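# Run operating card steps 1-3, lever left at HOLD

## Task

Carry out steps 1, 2 and 3 from the operating card and finish with the lever set to HOLD. The task fails if the UNDER or OVER light ever turns on, or if any control is pushed or pulled with excessive force for an extended time. The console is loose on the table, so it must not be lifted or tipped noticeably and then allowed to fall back. Every result must remain in place without the robot holding it, and at the end the gripper must release and the arm must move away.

## Robot and tools

Robot: one UR12e-style six-joint arm with a parallel two-finger gripper (50 mm maximum gap). The fingers point along the gripper's +z axis and close along its x axis. A flat block about 9 cm long sticks out toward the gripper's -y side and rotates with it, so watch its clearance. end_effector_position is the point midway between the pads. The fingertips extend 17.5 mm past that point. Turning only wrist 3 swings this point around a 25 mm circle.

Scene frame: the origin is on the table surface directly under the arm base. +z is up, and +y points left when you face along +x. The base may be slightly tilted, and at long reach the reported hand position can be a little off.

Tool execute_actions takes {"actions": [...]} with zero or one entry, plus an optional "pictures" boolean. An empty list only returns the current state. A move is {"rows": [[9 numbers], ...], "steps": n}: up to 15 rows and n at most 15 control steps of 1/30 s each (default 15). Each row is applied for one step, and the final row repeats until the steps run out. A wait is {"steps": n} with no rows and n up to 300. It is counted from the previous result, and your writing time is included. A refused call moves nothing.

Each row is a single flat list for the one arm, in this order: shoulder_pan, shoulder_lift, elbow, wrist_1, wrist_2, wrist_3, gripper position, gripper force_limit, gripper speed. The first six are absolute joint target angles in radians, in the same form as the Joint positions line. They are not offsets. Ranges: pan -3.142 to 3.142, lift -6.283 to 6.283, elbow 0.000 to 3.142, each wrist -6.283 to 6.283. The true end of a joint can differ from these by up to 0.010 rad. A target more than 0.010 rad outside the range, and farther out than the current angle, gets the call refused. A target beyond the real end is clipped and reported as "joint sent to its limit". If that message is absent, do not assume the joint has room left.

The arm follows commands about 0.17 s late. Each step, a target may lead the measured angle by at most 0.383 rad for pan and lift and 0.575 rad for the elbow and wrists. If the targets would put the hand more than 100 mm from where it is, all of them are scaled back. Large moves therefore take several calls, and a result can come back before the arm has arrived. Between calls the arm keeps heading for the last row sent, until it stalls or a step is HELD.

Gripper numbers are each in [-1, 1]. position: +1 fully open, about -0.65 pads touching, -1 to grasp (closes until something stops it). force_limit: per-pad force of about 20 N at -1, 102 N at 0, 185 N at +1, and the actual force can be up to 17% higher. speed: 20 mm/s at -1, 85 at 0, 150 at +1. A new force or speed only applies after the position changes by at least 0.01. For a softer grip, open first. object_status: 0 moving, 1 blocked while opening, 2 blocked while closing (holding), 3 at the target or pads closed. The opening in mm is roughly (250 - position_measured) x 0.202.

Result lines: end-effector position (m), orientation quaternion wxyz, linear and angular velocities, Joint positions and Joint velocities (column order), joint torques (offset and noisy), and Wrist force / Wrist torque in the gripper's own axes. The sensor has an offset of up to about 5.5 N and noise of up to about 3.4 N, and it saturates near 100 N. When pressing on a surface, the force points back toward the arm. "no reading" is normal. HELD means the row for that step was not sent, in whole or in part. "joint command not followed" means the clearance check changed or blocked the targets, and mounts or posts count as part of the arm. MOTOR HOT appears at 70 °C. At 85 °C the brakes lock until the motors cool.

Faults: contact torque reaching a joint's load limit (pan and lift 303, elbow 138, each wrist 49.6 N m, including the held weight), or any external force of 150 N, stops the arm for 10 s and drops the rest of the call. During the stop the arm yields to the contact.

Other tools: zoom_image {"camera": "cam_high"|"cam_low"|"cam_wrist", "region": [x0, y0, x1, y1]} enlarges part of the latest image, at most 504x504 px, origin top-left. The images are cam_high 672x504, cam_low 672x504 and cam_wrist 616x616 (fisheye). show_instructions takes no arguments and shows the operating card image. read_manual returns the licence texts. finished_scene {"scene": n} ends the current scene permanently and grades it.

Avoid: turning on the UNDER or OVER light, pressing a control hard for a long time, lifting or tipping the loose console, knocking anything off the table, slams and drops. Before finishing, make sure the lever sits at HOLD by itself, then open the gripper and back away.

Each tool is called after "Emit:" as name(argument=value, ...) on one line, values as JSON.

Reference images:

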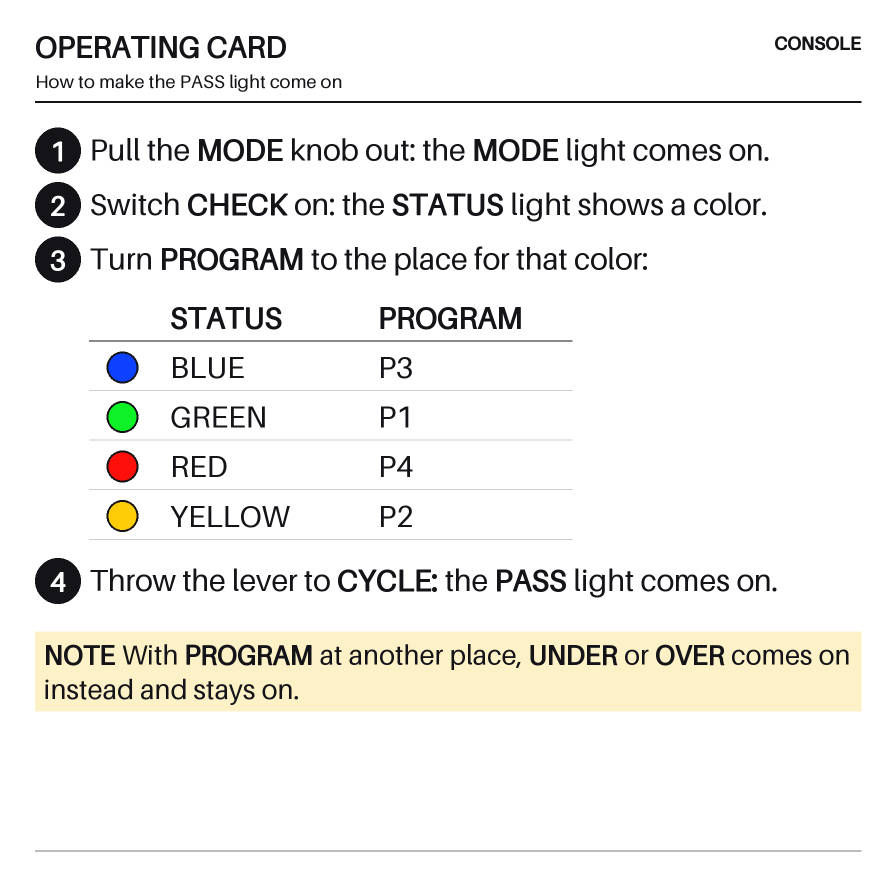

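## Session

Emit:
execute_actions(actions=[])

Scene clock: 0.00 s of 7200.00 s.
end_effector_position=(+0.9622, +0.1713, +0.2892) position_measured=3 object_status=3 end_effector_quat_wxyz=(+0.209, +0.912, +0.034, +0.352) end_effector_velocity=(+0.000, -0.001, +0.001) end_effector_angular_velocity=(-0.000, -0.000, -0.002)
Joint positions: [ 0.336 -0.475  1.601 -3.774 -2.638  0.756]
Joint velocities: [ 0.    -0.    -0.001 -0.    -0.001 -0.   ]
Joint torques (N m, as the arm reports them, + toward a larger angle): no reading
Wrist force (N, on the end effector, along its own x y z axes, offset not removed): no reading
Wrist torque (N m, same axes, about the end effector's origin, offset not removed): no reading

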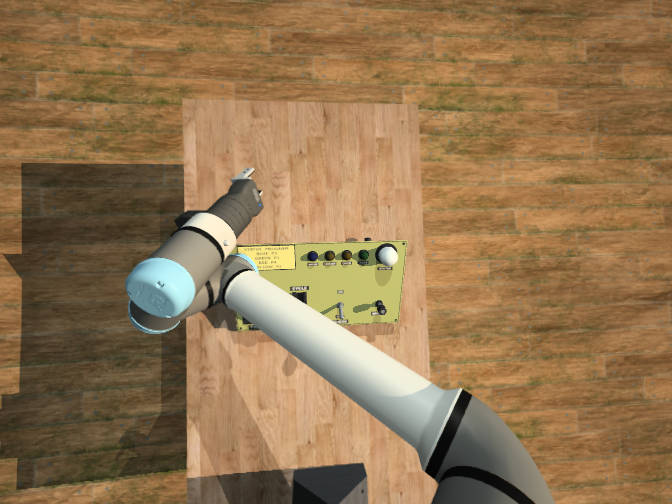

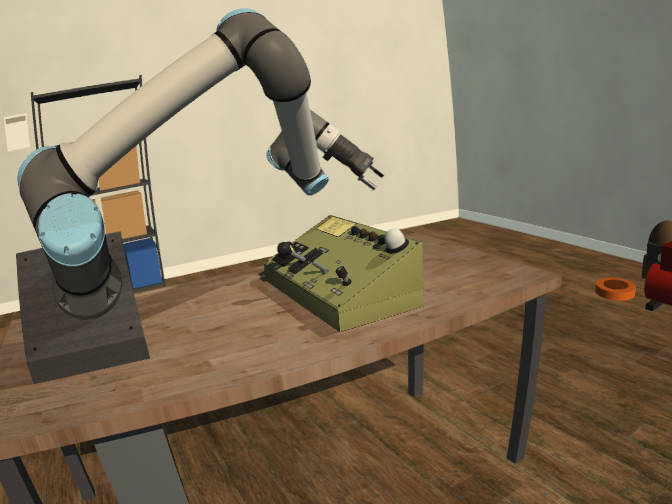

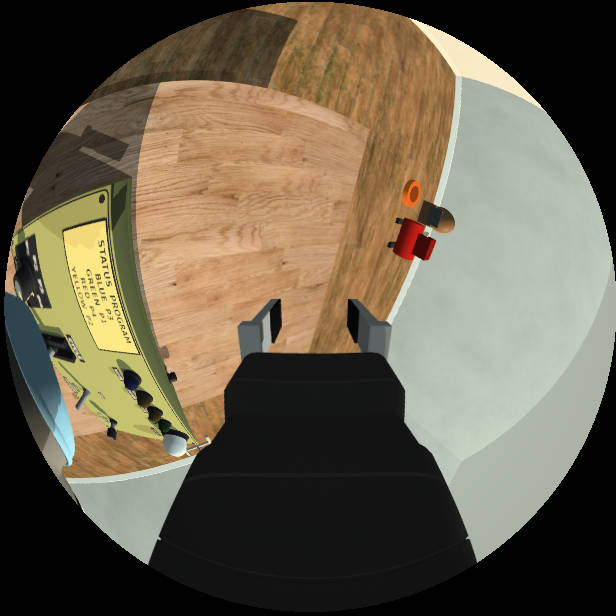

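Emit:
zoom_image(camera="cam_low", region=[250, 200, 440, 340])

Emit:
zoom_image(camera="cam_high", region=[220, 220, 420, 350])

Region (250, 200, 440, 340) of cam_low's 672x504 image, scaled by 2.653, with more detail than that image has; it fills the top 371 rows of this view, and the rest is white.

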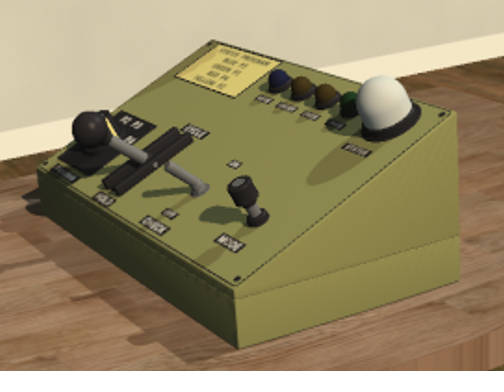

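Region (220, 220, 420, 350) of cam_high's 672x504 image, scaled by 2.520, with more detail than that image has; it fills the top 328 rows of this view, and the rest is white.

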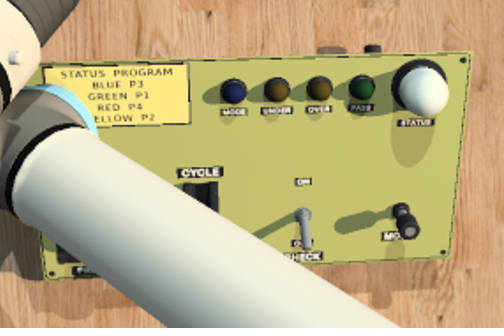

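Emit:
execute_actions(actions=[{"rows": [[0.33,-0.52,1.63,-3.755,-2.62,0.77,1,-1,0],[0.325,-0.60,1.69,-3.72,-2.59,0.79,1,-1,0],[0.32,-0.70,1.77,-3.67,-2.55,0.81,1,-1,0],[0.26,-1.10,2.14,-3.47,-2.37,0.93,1,-1,0]], "steps": 15}], pictures=false)

Emit:
execute_actions(actions=[{"rows": [[-0.070,-1.496,2.525,-3.252,-2.186,1.057,1,-1,0]], "steps": 15}], pictures=false)

Scene clock: 70.10 s of 7200.00 s.
end_effector_position=(+0.8235, +0.0129, +0.3779) position_measured=3 object_status=3 end_effector_quat_wxyz=(+0.098, +0.929, +0.076, +0.348) end_effector_velocity=(-0.333, -0.337, +0.236) end_effector_angular_velocity=(+0.331, -0.080, +0.015)
Joint positions: [ 0.268 -1.002  2.074 -3.503 -2.399  0.912]
Joint velocities: [-0.09  -1.091  0.749  0.372  0.322  0.201]
Joint torques (N m, as the arm reports them, + toward a larger angle): [ 30.43 -23.34 -22.14  -0.8    3.36   1.36]
Wrist force (N, on the end effector, along its own x y z axes, offset not removed): [-6.0 4.6 -1.4]
Wrist torque (N m, same axes, about the end effector's origin, offset not removed): [0.68 1.16 0.08]
Steps of this call (steps 1 to 90: nothing new was sent; then 66.60 s passed at rest; steps 91 to 105: all 15 steps of this action). Readings (joint positions | what the end effector reports):
91: [0.336 -0.475 1.601 -3.774 -2.637 0.756] | position_measured=3 object_status=3
92: [0.335 -0.481 1.606 -3.771 -2.634 0.759] | position_measured=3 object_status=3
94: [0.330 -0.531 1.645 -3.745 -2.611 0.775] | position_measured=3 object_status=3
98: [0.298 -0.709 1.847 -3.624 -2.504 0.845] | position_measured=3 object_status=3
105: the state above

Scene clock: 70.60 s of 7200.00 s.
end_effector_position=(+0.6104, -0.1420, +0.2704) position_measured=3 object_status=3 end_effector_quat_wxyz=(+0.010, +0.973, +0.011, +0.231) end_effector_velocity=(-0.358, -0.119, -0.124) end_effector_angular_velocity=(+0.276, +0.331, -0.211)
Joint positions: [-0.034 -1.442  2.478 -3.277 -2.207  1.043]
Joint velocities: [-0.43  -0.639  0.558  0.287  0.239  0.159]
Joint torques (N m, as the arm reports them, + toward a larger angle): [ 35.2   -8.22 -28.17  -2.86   3.61   1.32]
Wrist force (N, on the end effector, along its own x y z axes, offset not removed): [-9.6 4.1 2.6]
Wrist torque (N m, same axes, about the end effector's origin, offset not removed): [0.71 1.53 0.08]
Steps of this call (steps 1 to 15: all 15 steps of this action). Readings (joint positions | what the end effector reports):
1: [0.265 -1.034 2.095 -3.492 -2.389 0.918] | position_measured=3 object_status=3
2: [0.255 -1.059 2.118 -3.479 -2.377 0.926] | position_measured=3 object_status=3
4: [0.209 -1.109 2.175 -3.446 -2.349 0.946] | position_measured=3 object_status=3
8: [0.119 -1.228 2.287 -3.382 -2.296 0.983] | position_measured=3 object_status=3
15: the state above

Emit:
execute_actions(actions=[])

Scene clock: 72.67 s of 7200.00 s.
end_effector_position=(+0.5799, -0.1505, +0.2600) position_measured=3 object_status=3 end_effector_quat_wxyz=(+0.000, +0.976, -0.001, +0.217) end_effector_velocity=(+0.000, +0.000, +0.000) end_effector_angular_velocity=(+0.001, -0.001, -0.000)
Joint positions: [-0.07  -1.496  2.525 -3.252 -2.186  1.057]
Joint velocities: [ 0.     0.    -0.    -0.001  0.001  0.   ]
Joint torques (N m, as the arm reports them, + toward a larger angle): [ 10.67 -45.14  -7.82  -1.94   3.43   1.93]
Wrist force (N, on the end effector, along its own x y z axes, offset not removed): [-2.2 0.7 3.1]
Wrist torque (N m, same axes, about the end effector's origin, offset not removed): [0.25 0.39 -0.06]
Steps of this call (steps 1 to 30: the robot went on to your last target; steps 31 to 62: nothing new was sent). Readings (joint positions | what the end effector reports):
1: [-0.046 -1.460 2.494 -3.268 -2.200 1.048] | position_measured=3 object_status=3
2: [-0.054 -1.472 2.504 -3.263 -2.195 1.051] | position_measured=3 object_status=3
4: [-0.063 -1.485 2.516 -3.257 -2.190 1.054] | position_measured=3 object_status=3
8: [-0.069 -1.494 2.523 -3.253 -2.187 1.056] | position_measured=3 object_status=3
62: the state above
The arm was judged still, so your last target was given up. Only a new action makes it travel on or press farther. Fingers that are still opening or closing keep moving.

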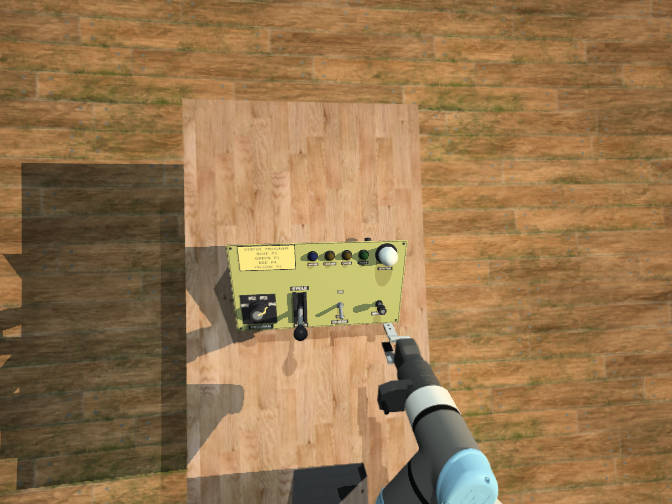

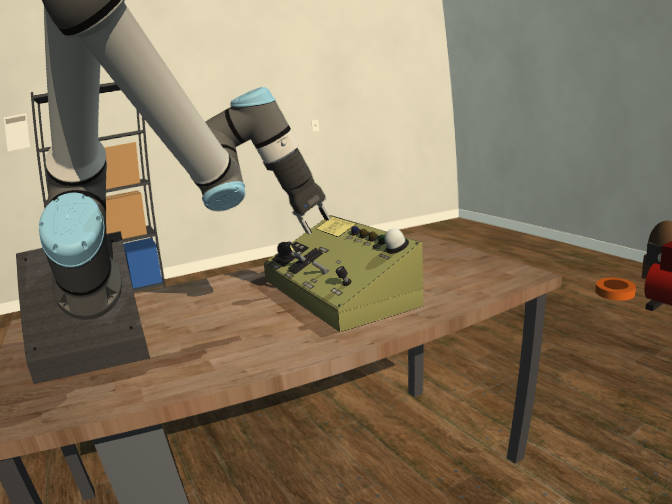

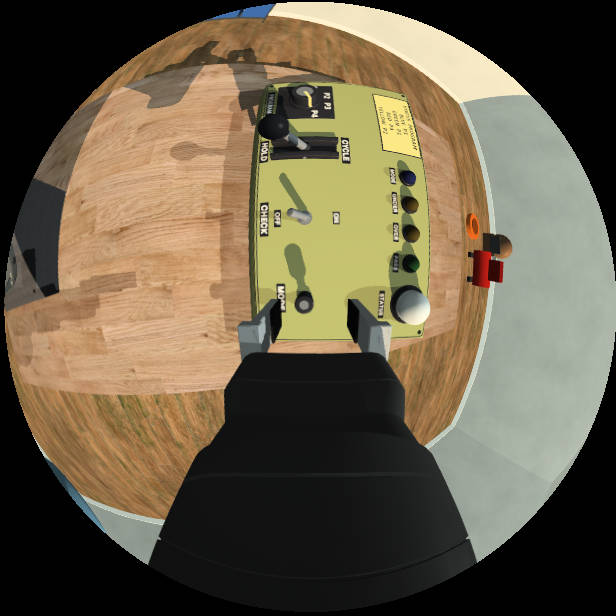

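Emit:
zoom_image(camera="cam_wrist", region=[230, 180, 450, 370])

Emit:
zoom_image(camera="cam_high", region=[220, 230, 430, 370])

Emit:
zoom_image(camera="cam_low", region=[255, 180, 435, 340])

Region (230, 180, 450, 370) of cam_wrist's 616x616 image, scaled by 2.291, with more detail than that image has; it fills the top 435 rows of this view, and the rest is white.

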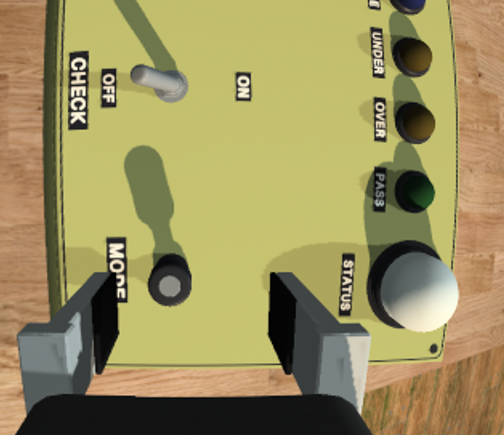

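Region (220, 230, 430, 370) of cam_high's 672x504 image, scaled by 2.400, with more detail than that image has.

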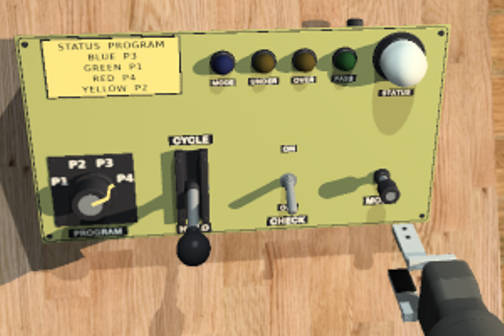

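Region (255, 180, 435, 340) of cam_low's 672x504 image, scaled by 2.800, with more detail than that image has.

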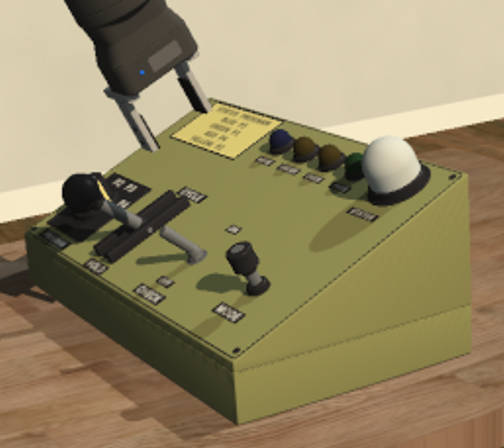

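Emit:
zoom_image(camera="cam_wrist", region=[260, 280, 380, 360])

Emit:
zoom_image(camera="cam_wrist", region=[240, 70, 440, 240])

Region (260, 280, 380, 360) of cam_wrist's 616x616 image, scaled by 4.200, with more detail than that image has.

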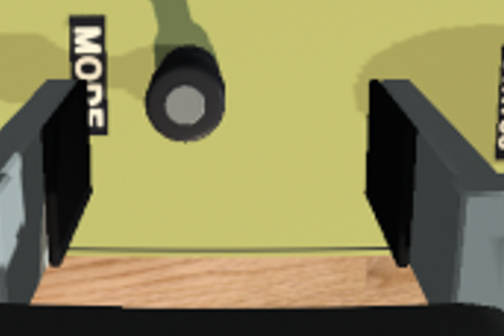

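Region (240, 70, 440, 240) of cam_wrist's 616x616 image, scaled by 2.520, with more detail than that image has; it fills the top 428 rows of this view, and the rest is white.

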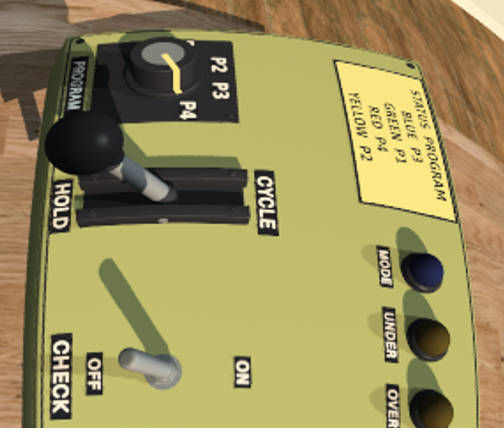

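Emit:
execute_actions(actions=[{"rows": [[-0.080,-1.487,2.5255,-3.267,-2.180,1.048,1,-1,0],[-0.095,-1.473,2.526,-3.289,-2.170,1.034,1,-1,0],[-0.115,-1.454,2.527,-3.319,-2.158,1.015,1,-1,0],[-0.135,-1.435,2.528,-3.349,-2.145,0.996,1,-1,0],[-0.155,-1.416,2.529,-3.379,-2.132,0.978,1,-1,0],[-0.170,-1.402,2.530,-3.401,-2.123,0.964,1,-1,0],[-0.1817,-1.3913,2.5304,-3.4188,-2.1155,0.9529,1,-1,0]], "steps": 15}], pictures=false)

Emit:
execute_actions(actions=[{"steps": 12}])

Emit:
zoom_image(camera="cam_wrist", region=[240, 240, 390, 360])

Emit:
zoom_image(camera="cam_wrist", region=[220, 30, 420, 250])

Scene clock: 100.83 s of 7200.00 s.
end_effector_position=(+0.5940, -0.1650, +0.2017) position_measured=3 object_status=3 end_effector_quat_wxyz=(+0.000, +0.976, -0.000, +0.217) end_effector_velocity=(+0.003, -0.005, -0.015) end_effector_angular_velocity=(-0.002, -0.002, -0.002)
Joint positions: [-0.179 -1.394  2.53  -3.415 -2.117  0.955]
Joint velocities: [-0.029  0.027  0.001 -0.045  0.018 -0.027]
Joint torques (N m, as the arm reports them, + toward a larger angle): [ 20.09 -30.13  -1.48  -6.95   3.62  -2.83]
Wrist force (N, on the end effector, along its own x y z axes, offset not removed): [-1.0 1.6 4.7]
Wrist torque (N m, same axes, about the end effector's origin, offset not removed): [0.42 0.29 -0.18]
Steps of this call (steps 1 to 90: nothing new was sent; then 24.67 s passed at rest; steps 91 to 105: all 15 steps of this action). Readings (joint positions | what the end effector reports):
91: [-0.070 -1.496 2.525 -3.252 -2.186 1.057] | position_measured=3 object_status=3
92: [-0.072 -1.494 2.525 -3.255 -2.185 1.055] | position_measured=3 object_status=3
94: [-0.085 -1.482 2.526 -3.274 -2.176 1.043] | position_measured=3 object_status=3
98: [-0.142 -1.428 2.529 -3.358 -2.140 0.989] | position_measured=3 object_status=3
105: the state above

Scene clock: 101.23 s of 7200.00 s.
end_effector_position=(+0.5942, -0.1653, +0.2005) position_measured=3 object_status=3 end_effector_quat_wxyz=(+0.000, +0.976, -0.000, +0.217) end_effector_velocity=(+0.000, -0.001, -0.001) end_effector_angular_velocity=(-0.001, +0.001, -0.001)
Joint positions: [-0.182 -1.391  2.53  -3.419 -2.116  0.953]
Joint velocities: [-0.001  0.    -0.    -0.    -0.    -0.001]
Joint torques (N m, as the arm reports them, + toward a larger angle): [ 18.32 -24.29  -1.12  -6.93   3.61  -2.48]
Wrist force (N, on the end effector, along its own x y z axes, offset not removed): [-1.3 -0.2 2.0]
Wrist torque (N m, same axes, about the end effector's origin, offset not removed): [-0.07 0.41 -0.12]
Steps of this call (steps 1 to 12: the robot went on to your last target). Readings (joint positions | what the end effector reports):
1: [-0.180 -1.393 2.530 -3.416 -2.117 0.954] | position_measured=3 object_status=3
2: [-0.181 -1.392 2.530 -3.417 -2.116 0.954] | position_measured=3 object_status=3
4: [-0.181 -1.392 2.530 -3.418 -2.116 0.953] | position_measured=3 object_status=3
8: [-0.182 -1.391 2.530 -3.419 -2.116 0.953] | position_measured=3 object_status=3
12: the state above

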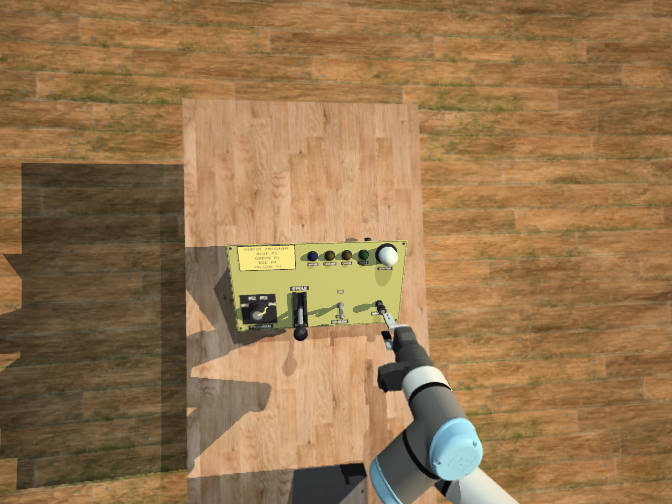

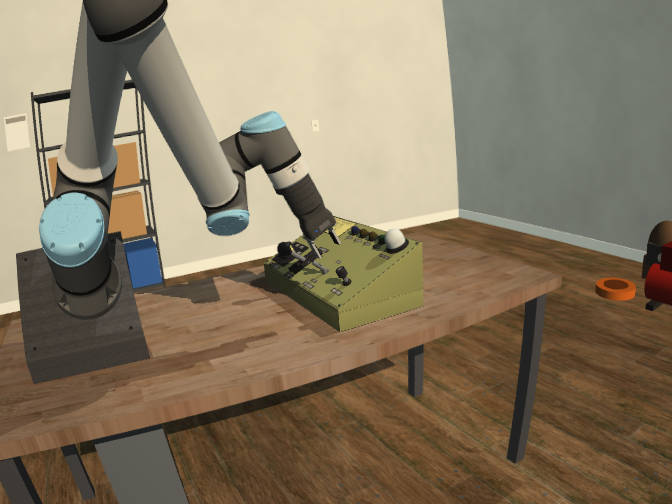

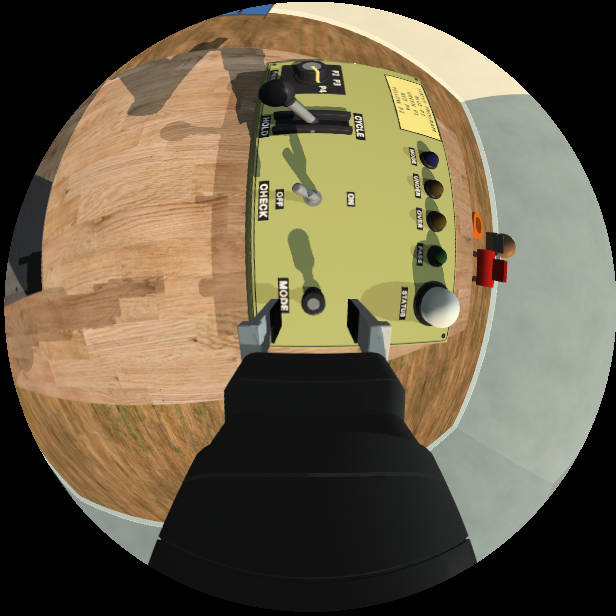

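Region (240, 240, 390, 360) of cam_wrist's 616x616 image, scaled by 3.360, with more detail than that image has; it fills the top 403 rows of this view, and the rest is white.

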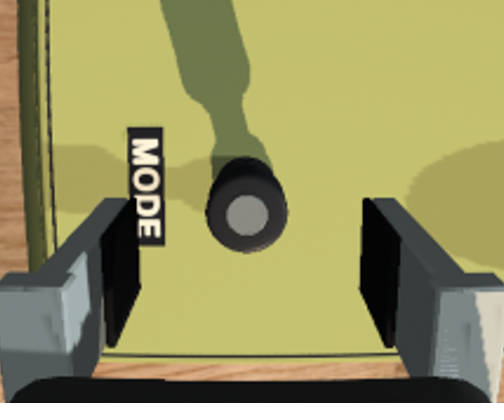

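Region (220, 30, 420, 250) of cam_wrist's 616x616 image, scaled by 2.291, with more detail than that image has; it fills the left 458 columns of this view, and the rest is white.

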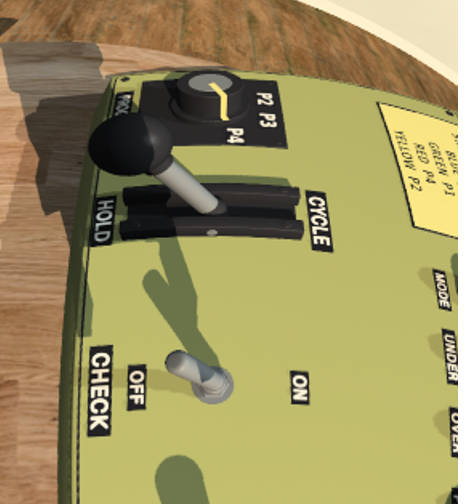

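Emit:
execute_actions(actions=[{"rows": [[-0.188,-1.381,2.528,-3.430,-2.1115,0.9475,1,-1,0],[-0.197,-1.365,2.5245,-3.446,-2.105,0.9395,1,-1,0],[-0.209,-1.343,2.520,-3.468,-2.097,0.929,1,-1,0],[-0.222,-1.322,2.515,-3.490,-2.089,0.918,1,-1,0],[-0.234,-1.301,2.510,-3.512,-2.081,0.9075,1,-1,0],[-0.2433,-1.2847,2.5066,-3.5283,-2.0748,0.8995,1,-1,0]], "steps": 15}], pictures=false)

Emit:
execute_actions(actions=[{"steps": 10}])

Emit:
zoom_image(camera="cam_wrist", region=[240, 240, 390, 360])

Emit:
zoom_image(camera="cam_low", region=[270, 210, 410, 320])

Scene clock: 116.83 s of 7200.00 s.
end_effector_position=(+0.6142, -0.1683, +0.1556) position_measured=3 object_status=3 end_effector_quat_wxyz=(+0.000, +0.976, -0.000, +0.217) end_effector_velocity=(+0.005, -0.000, -0.009) end_effector_angular_velocity=(-0.001, -0.004, +0.000)
Joint positions: [-0.242 -1.287  2.507 -3.526 -2.075  0.9  ]
Joint velocities: [-0.011  0.022 -0.006 -0.025  0.009 -0.012]
Joint torques (N m, as the arm reports them, + toward a larger angle): [ 25.37 -30.17 -14.78  -7.13   3.98  -2.71]
Wrist force (N, on the end effector, along its own x y z axes, offset not removed): [-2.2 0.0 2.6]
Wrist torque (N m, same axes, about the end effector's origin, offset not removed): [0.09 0.36 -0.03]
Steps of this call (steps 1 to 15: the robot went on to your last target; steps 16 to 90: nothing new was sent; then 12.10 s passed at rest; steps 91 to 105: all 15 steps of this action). Readings (joint positions | what the end effector reports):
91: [-0.182 -1.391 2.530 -3.419 -2.115 0.953] | position_measured=3 object_status=3
92: [-0.183 -1.389 2.530 -3.421 -2.115 0.952] | position_measured=3 object_status=3
94: [-0.191 -1.375 2.527 -3.436 -2.109 0.944] | position_measured=3 object_status=3
98: [-0.226 -1.316 2.513 -3.496 -2.086 0.915] | position_measured=3 object_status=3
105: the state above

Scene clock: 117.17 s of 7200.00 s.
end_effector_position=(+0.6145, -0.1684, +0.1549) position_measured=3 object_status=3 end_effector_quat_wxyz=(+0.000, +0.976, -0.000, +0.217) end_effector_velocity=(-0.000, +0.000, -0.001) end_effector_angular_velocity=(+0.001, +0.001, +0.000)
Joint positions: [-0.243 -1.285  2.507 -3.528 -2.075  0.9  ]
Joint velocities: [-0.001  0.001  0.    -0.     0.     0.   ]
Joint torques (N m, as the arm reports them, + toward a larger angle): [ 22.61 -32.39 -16.03  -7.01   3.86  -2.63]
Wrist force (N, on the end effector, along its own x y z axes, offset not removed): [-2.1 2.0 0.8]
Wrist torque (N m, same axes, about the end effector's origin, offset not removed): [0.27 0.53 -0.10]
Steps of this call (steps 1 to 10: the robot went on to your last target). Readings (joint positions | what the end effector reports):
1: [-0.243 -1.286 2.507 -3.527 -2.075 0.900] | position_measured=3 object_status=3
2: [-0.243 -1.286 2.507 -3.527 -2.075 0.900] | position_measured=3 object_status=3
4: [-0.243 -1.285 2.507 -3.528 -2.075 0.900] | position_measured=3 object_status=3
8: [-0.243 -1.285 2.507 -3.528 -2.075 0.900] | position_measured=3 object_status=3
10: the state above

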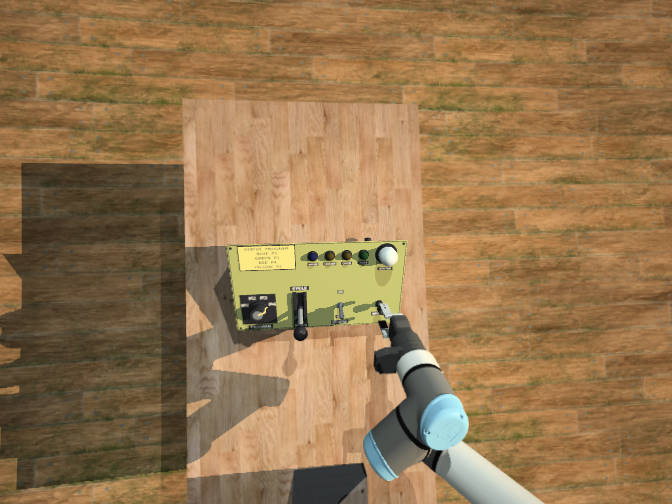

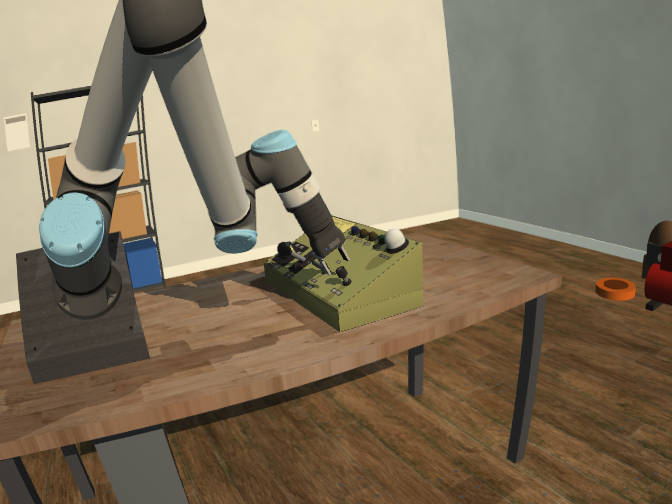

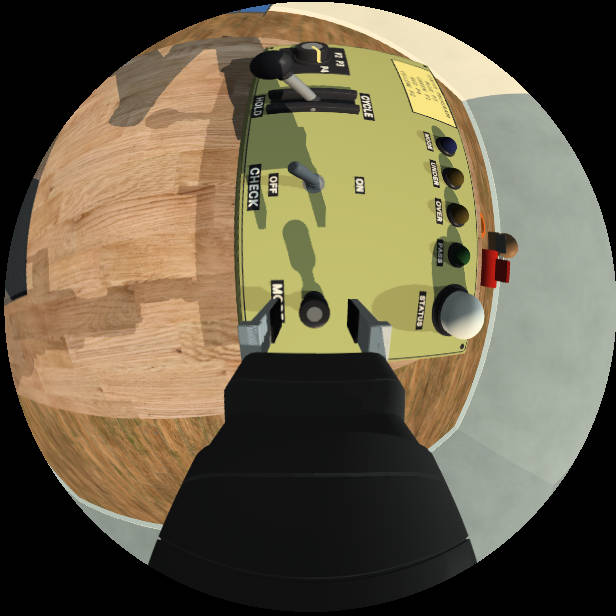

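Region (240, 240, 390, 360) of cam_wrist's 616x616 image, scaled by 3.360, with more detail than that image has; it fills the top 403 rows of this view, and the rest is white.

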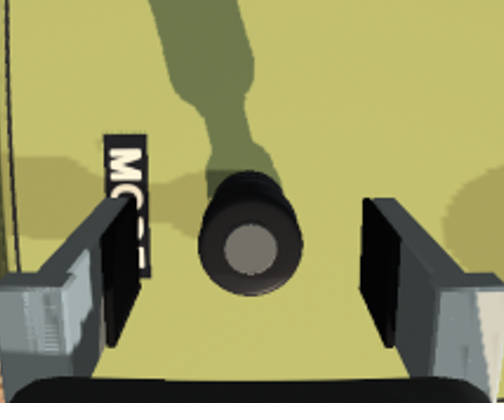

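Region (270, 210, 410, 320) of cam_low's 672x504 image, scaled by 3.600, with more detail than that image has; it fills the top 396 rows of this view, and the rest is white.

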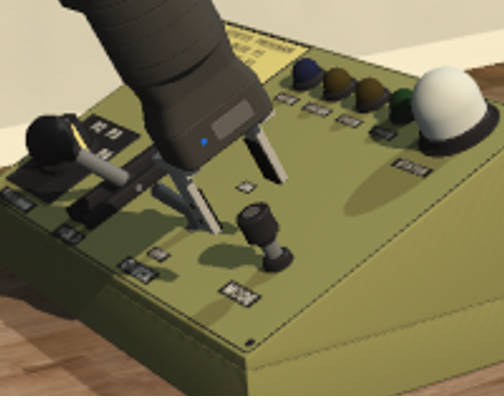

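Emit:
execute_actions(actions=[{"rows": [[-0.2465,-1.279,2.5047,-3.5334,-2.0727,0.8968,1,-0.6,0],[-0.251,-1.2704,2.5019,-3.541,-2.0695,0.8929,1,-0.6,0],[-0.2575,-1.259,2.4981,-3.5512,-2.0652,0.8876,1,-0.6,0],[-0.264,-1.2476,2.4943,-3.5613,-2.0609,0.8823,1,-0.6,0],[-0.270,-1.236,2.4905,-3.5715,-2.0566,0.877,1,-0.6,0],[-0.2749,-1.2276,2.4877,-3.5791,-2.0534,0.8730,1,-0.6,0],[-0.2749,-1.2276,2.4877,-3.5791,-2.0534,0.8730,1,-0.6,0],[-0.2749,-1.2276,2.4877,-3.5791,-2.0534,0.8730,1,-0.6,0],[-0.2749,-1.2276,2.4877,-3.5791,-2.0534,0.8730,1,-0.6,0],[-0.2749,-1.2276,2.4877,-3.5791,-2.0534,0.8730,0.33,-0.6,0]], "steps": 15}], pictures=false)

Emit:
execute_actions(actions=[{"steps": 10}])

Emit:
zoom_image(camera="cam_wrist", region=[240, 240, 390, 360])

Emit:
zoom_image(camera="cam_low", region=[290, 230, 390, 310])

Scene clock: 134.70 s of 7200.00 s.
end_effector_position=(+0.6262, -0.1704, +0.1299) position_measured=79 object_status=0 end_effector_quat_wxyz=(+0.000, +0.976, -0.000, +0.217) end_effector_velocity=(+0.002, +0.000, -0.005) end_effector_angular_velocity=(+0.000, -0.000, +0.001)
Joint positions: [-0.274 -1.229  2.488 -3.578 -2.054  0.873]
Joint velocities: [-0.006  0.012 -0.002 -0.011  0.005 -0.006]
Joint torques (N m, as the arm reports them, + toward a larger angle): [ 26.18 -37.73 -15.13  -7.1    3.38  -2.34]
Wrist force (N, on the end effector, along its own x y z axes, offset not removed): [-4.9 0.2 2.6]
Wrist torque (N m, same axes, about the end effector's origin, offset not removed): [0.06 1.11 -0.01]
Steps of this call (steps 1 to 15: the robot went on to your last target; steps 16 to 90: nothing new was sent; then 14.03 s passed at rest; steps 91 to 105: all 15 steps of this action). Readings (joint positions | what the end effector reports):
91: [-0.243 -1.285 2.507 -3.528 -2.075 0.899] | position_measured=3 object_status=3
92: [-0.244 -1.284 2.506 -3.529 -2.074 0.899] | position_measured=3 object_status=3
94: [-0.248 -1.276 2.504 -3.537 -2.071 0.895] | position_measured=3 object_status=3
98: [-0.266 -1.244 2.493 -3.565 -2.059 0.880] | position_measured=3 object_status=3
105: the state above

Scene clock: 135.03 s of 7200.00 s.
end_effector_position=(+0.6264, -0.1704, +0.1295) position_measured=103 object_status=3 end_effector_quat_wxyz=(+0.000, +0.976, -0.000, +0.217) end_effector_velocity=(+0.002, -0.001, +0.000) end_effector_angular_velocity=(-0.001, -0.002, -0.001)
Joint positions: [-0.275 -1.228  2.488 -3.579 -2.053  0.873]
Joint velocities: [ 0.    -0.    -0.003  0.    -0.    -0.   ]
Joint torques (N m, as the arm reports them, + toward a larger angle): [ 24.7  -31.1  -13.87  -7.22   3.9   -2.53]
Wrist force (N, on the end effector, along its own x y z axes, offset not removed): [-2.5 0.2 -0.3]
Wrist torque (N m, same axes, about the end effector's origin, offset not removed): [0.03 0.55 -0.04]
Steps of this call (steps 1 to 10: the robot went on to your last target). Readings (joint positions | what the end effector reports):
1: [-0.275 -1.228 2.488 -3.579 -2.054 0.873] | position_measured=93 object_status=0
2: [-0.275 -1.228 2.488 -3.579 -2.054 0.873] | position_measured=102 object_status=0
4: [-0.275 -1.228 2.488 -3.579 -2.053 0.873] | position_measured=103 object_status=0
8: [-0.275 -1.228 2.488 -3.579 -2.053 0.873] | position_measured=103 object_status=0
10: the state above

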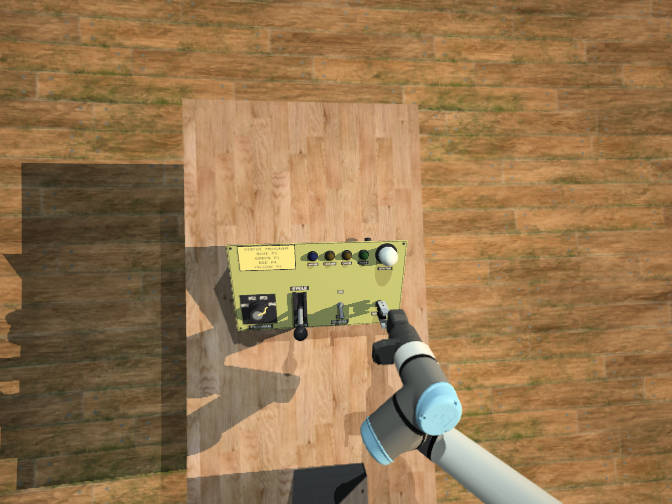

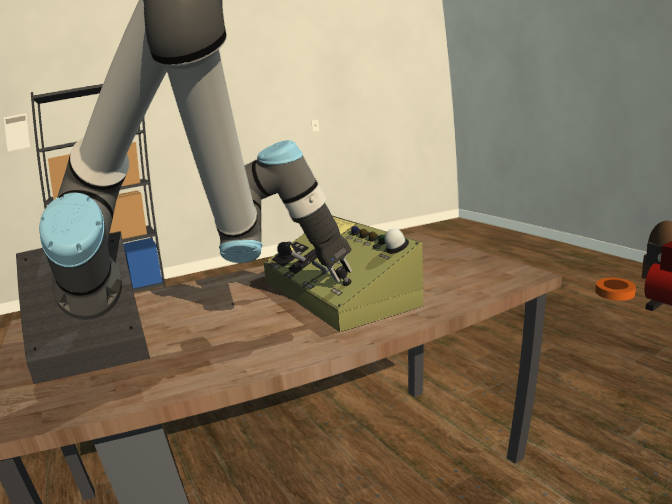

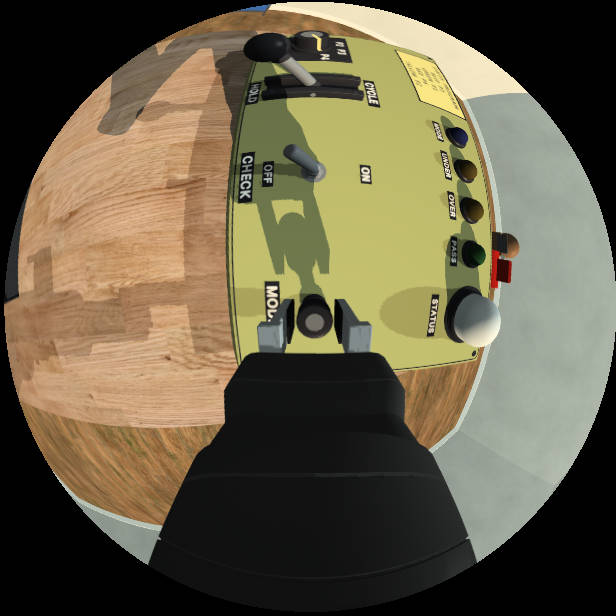

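Region (240, 240, 390, 360) of cam_wrist's 616x616 image, scaled by 3.360, with more detail than that image has; it fills the top 403 rows of this view, and the rest is white.

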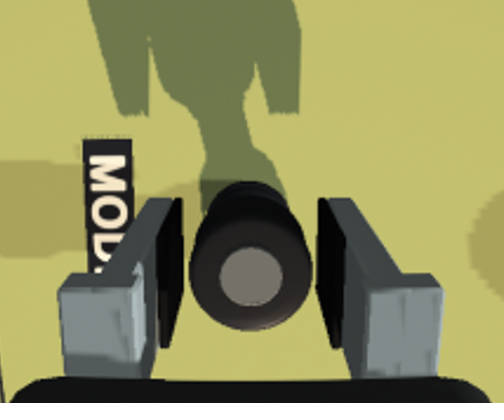

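Region (290, 230, 390, 310) of cam_low's 672x504 image, scaled by 5.040, with more detail than that image has; it fills the top 403 rows of this view, and the rest is white.

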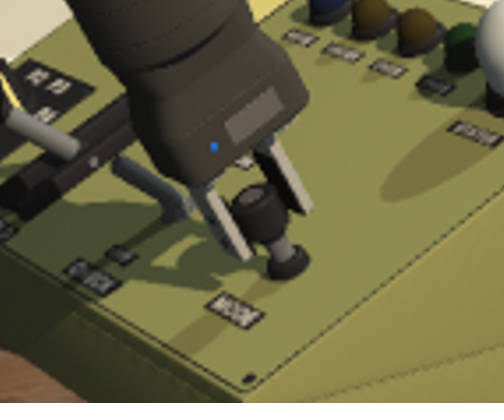

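Emit:
execute_actions(actions=[{"rows": [[-0.2749,-1.2276,2.4877,-3.5791,-2.0534,0.8730,-1,-0.6,-0.5]], "steps": 12}], pictures=false)

Emit:
execute_actions(actions=[{"rows": [[-0.2749,-1.2276,2.4877,-3.5791,-2.0534,0.8730,-1,-0.6,-0.5],[-0.2749,-1.2276,2.4877,-3.5791,-2.0534,0.8730,-1,-0.6,-0.5],[-0.2744,-1.2287,2.4880,-3.5782,-2.0537,0.8734,-1,-0.6,-0.5],[-0.2739,-1.2297,2.4884,-3.5773,-2.0541,0.8738,-1,-0.6,-0.5],[-0.2734,-1.2308,2.4887,-3.5763,-2.0544,0.8743,-1,-0.6,-0.5],[-0.2729,-1.2319,2.4891,-3.5754,-2.0548,0.8747,-1,-0.6,-0.5],[-0.2724,-1.2329,2.4894,-3.5745,-2.0551,0.8751,-1,-0.6,-0.5],[-0.2719,-1.2340,2.4898,-3.5736,-2.0555,0.8755,-1,-0.6,-0.5]], "steps": 14}], pictures=false)

Emit:
execute_actions(actions=[{"rows": [[-0.2714,-1.2351,2.4901,-3.5727,-2.0558,0.8759,-1,-0.6,-0.5],[-0.2709,-1.2362,2.4905,-3.5717,-2.0561,0.8764,-1,-0.6,-0.5],[-0.2704,-1.2372,2.4908,-3.5708,-2.0565,0.8768,-1,-0.6,-0.5],[-0.2699,-1.2383,2.4912,-3.5699,-2.0568,0.8772,-1,-0.6,-0.5],[-0.2694,-1.2394,2.4915,-3.5690,-2.0572,0.8776,-1,-0.6,-0.5],[-0.2689,-1.2404,2.4918,-3.5681,-2.0575,0.8780,-1,-0.6,-0.5]], "steps": 14}])

Scene clock: 142.30 s of 7200.00 s.
end_effector_position=(+0.6264, -0.1704, +0.1295) position_measured=131 object_status=2 end_effector_quat_wxyz=(+0.000, +0.976, -0.000, +0.217) end_effector_velocity=(-0.000, +0.000, -0.000) end_effector_angular_velocity=(+0.001, +0.001, +0.001)
Joint positions: [-0.275 -1.228  2.488 -3.579 -2.053  0.873]
Joint velocities: [-0.001 -0.     0.001  0.     0.001 -0.   ]
Joint torques (N m, as the arm reports them, + toward a larger angle): [ 24.5  -35.14 -14.2   -6.61   3.94  -2.58]
Wrist force (N, on the end effector, along its own x y z axes, offset not removed): [-4.9 1.8 2.0]
Wrist torque (N m, same axes, about the end effector's origin, offset not removed): [0.34 1.01 0.07]
Steps of this call (steps 1 to 15: the robot went on to your last target; steps 16 to 90: nothing new was sent; then 3.87 s passed at rest; steps 91 to 102: all 12 steps of this action). Readings (joint positions | what the end effector reports):
91: [-0.275 -1.228 2.488 -3.579 -2.053 0.873] | position_measured=106 object_status=0
92: [-0.275 -1.228 2.488 -3.579 -2.053 0.873] | position_measured=115 object_status=0
94: [-0.275 -1.228 2.488 -3.579 -2.053 0.873] | position_measured=131 object_status=0
98: [-0.275 -1.228 2.488 -3.579 -2.053 0.873] | position_measured=131 object_status=0
102: the state above

Scene clock: 142.77 s of 7200.00 s.
end_effector_position=(+0.6253, -0.1705, +0.1320) position_measured=131 object_status=2 end_effector_quat_wxyz=(+0.000, +0.976, -0.000, +0.217) end_effector_velocity=(-0.002, +0.001, +0.002) end_effector_angular_velocity=(+0.000, -0.000, +0.002)
Joint positions: [-0.272 -1.234  2.49  -3.574 -2.055  0.875]
Joint velocities: [ 0.003 -0.005  0.003  0.003 -0.001  0.002]
Joint torques (N m, as the arm reports them, + toward a larger angle): [ 55.35 -61.82   4.31  -4.19  -3.84   2.41]
Wrist force (N, on the end effector, along its own x y z axes, offset not removed): [-0.8 -3.6 15.4]
Wrist torque (N m, same axes, about the end effector's origin, offset not removed): [0.34 0.57 -0.07]
Steps of this call (steps 1 to 14: all 14 steps of this action). Readings (joint positions | what the end effector reports):
1: [-0.275 -1.228 2.488 -3.579 -2.053 0.873] | position_measured=131 object_status=2
2: [-0.275 -1.228 2.488 -3.579 -2.053 0.873] | position_measured=131 object_status=2
4: [-0.275 -1.228 2.488 -3.579 -2.053 0.873] | position_measured=131 object_status=2
8: [-0.274 -1.230 2.488 -3.577 -2.054 0.874] | position_measured=131 object_status=2
14: the state above

Scene clock: 143.23 s of 7200.00 s.
end_effector_position=(+0.6240, -0.1704, +0.1349) position_measured=131 object_status=2 end_effector_quat_wxyz=(+0.000, +0.976, -0.000, +0.217) end_effector_velocity=(-0.000, +0.000, +0.001) end_effector_angular_velocity=(+0.001, -0.001, -0.000)
Joint positions: [-0.269 -1.24   2.492 -3.568 -2.057  0.878]
Joint velocities: [ 0.001 -0.002  0.001  0.001  0.001  0.001]
Joint torques (N m, as the arm reports them, + toward a larger angle): [ 53.55 -63.46   4.8   -3.05  -3.59   2.37]
Wrist force (N, on the end effector, along its own x y z axes, offset not removed): [-2.4 -0.1 9.4]
Wrist torque (N m, same axes, about the end effector's origin, offset not removed): [0.51 0.69 -0.04]
Steps of this call (steps 1 to 14: all 14 steps of this action). Readings (joint positions | what the end effector reports):
1: [-0.272 -1.234 2.490 -3.574 -2.055 0.875] | position_measured=131 object_status=2
2: [-0.272 -1.234 2.490 -3.574 -2.056 0.876] | position_measured=131 object_status=2
4: [-0.271 -1.235 2.490 -3.573 -2.056 0.876] | position_measured=131 object_status=2
8: [-0.270 -1.239 2.491 -3.570 -2.057 0.877] | position_measured=131 object_status=2
14: the state above

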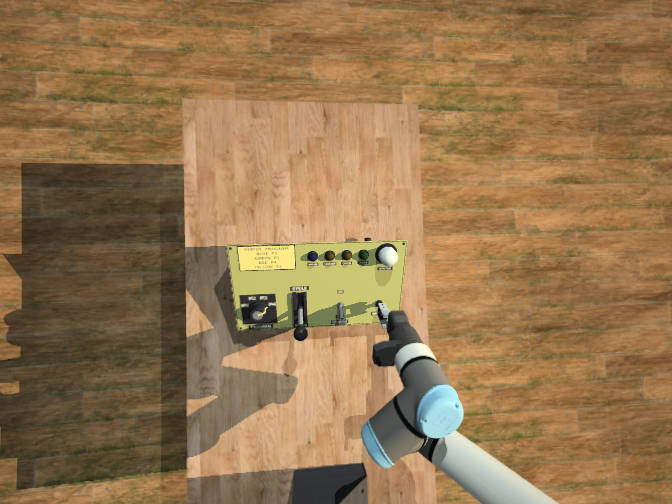

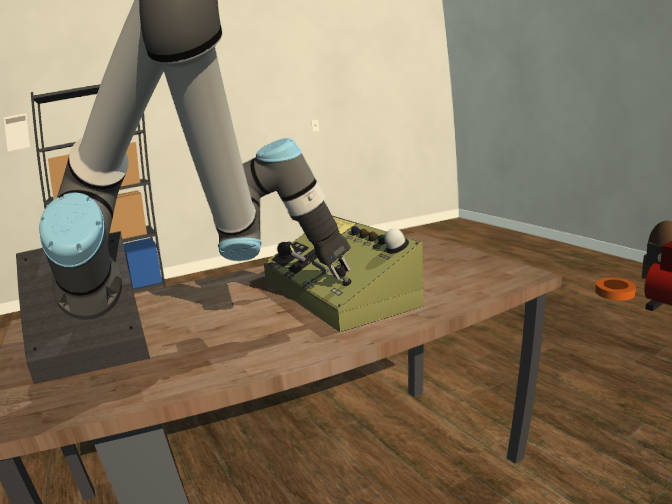

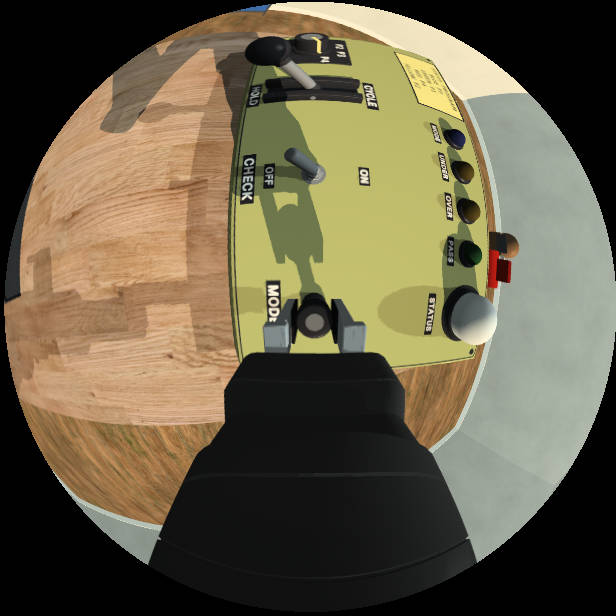

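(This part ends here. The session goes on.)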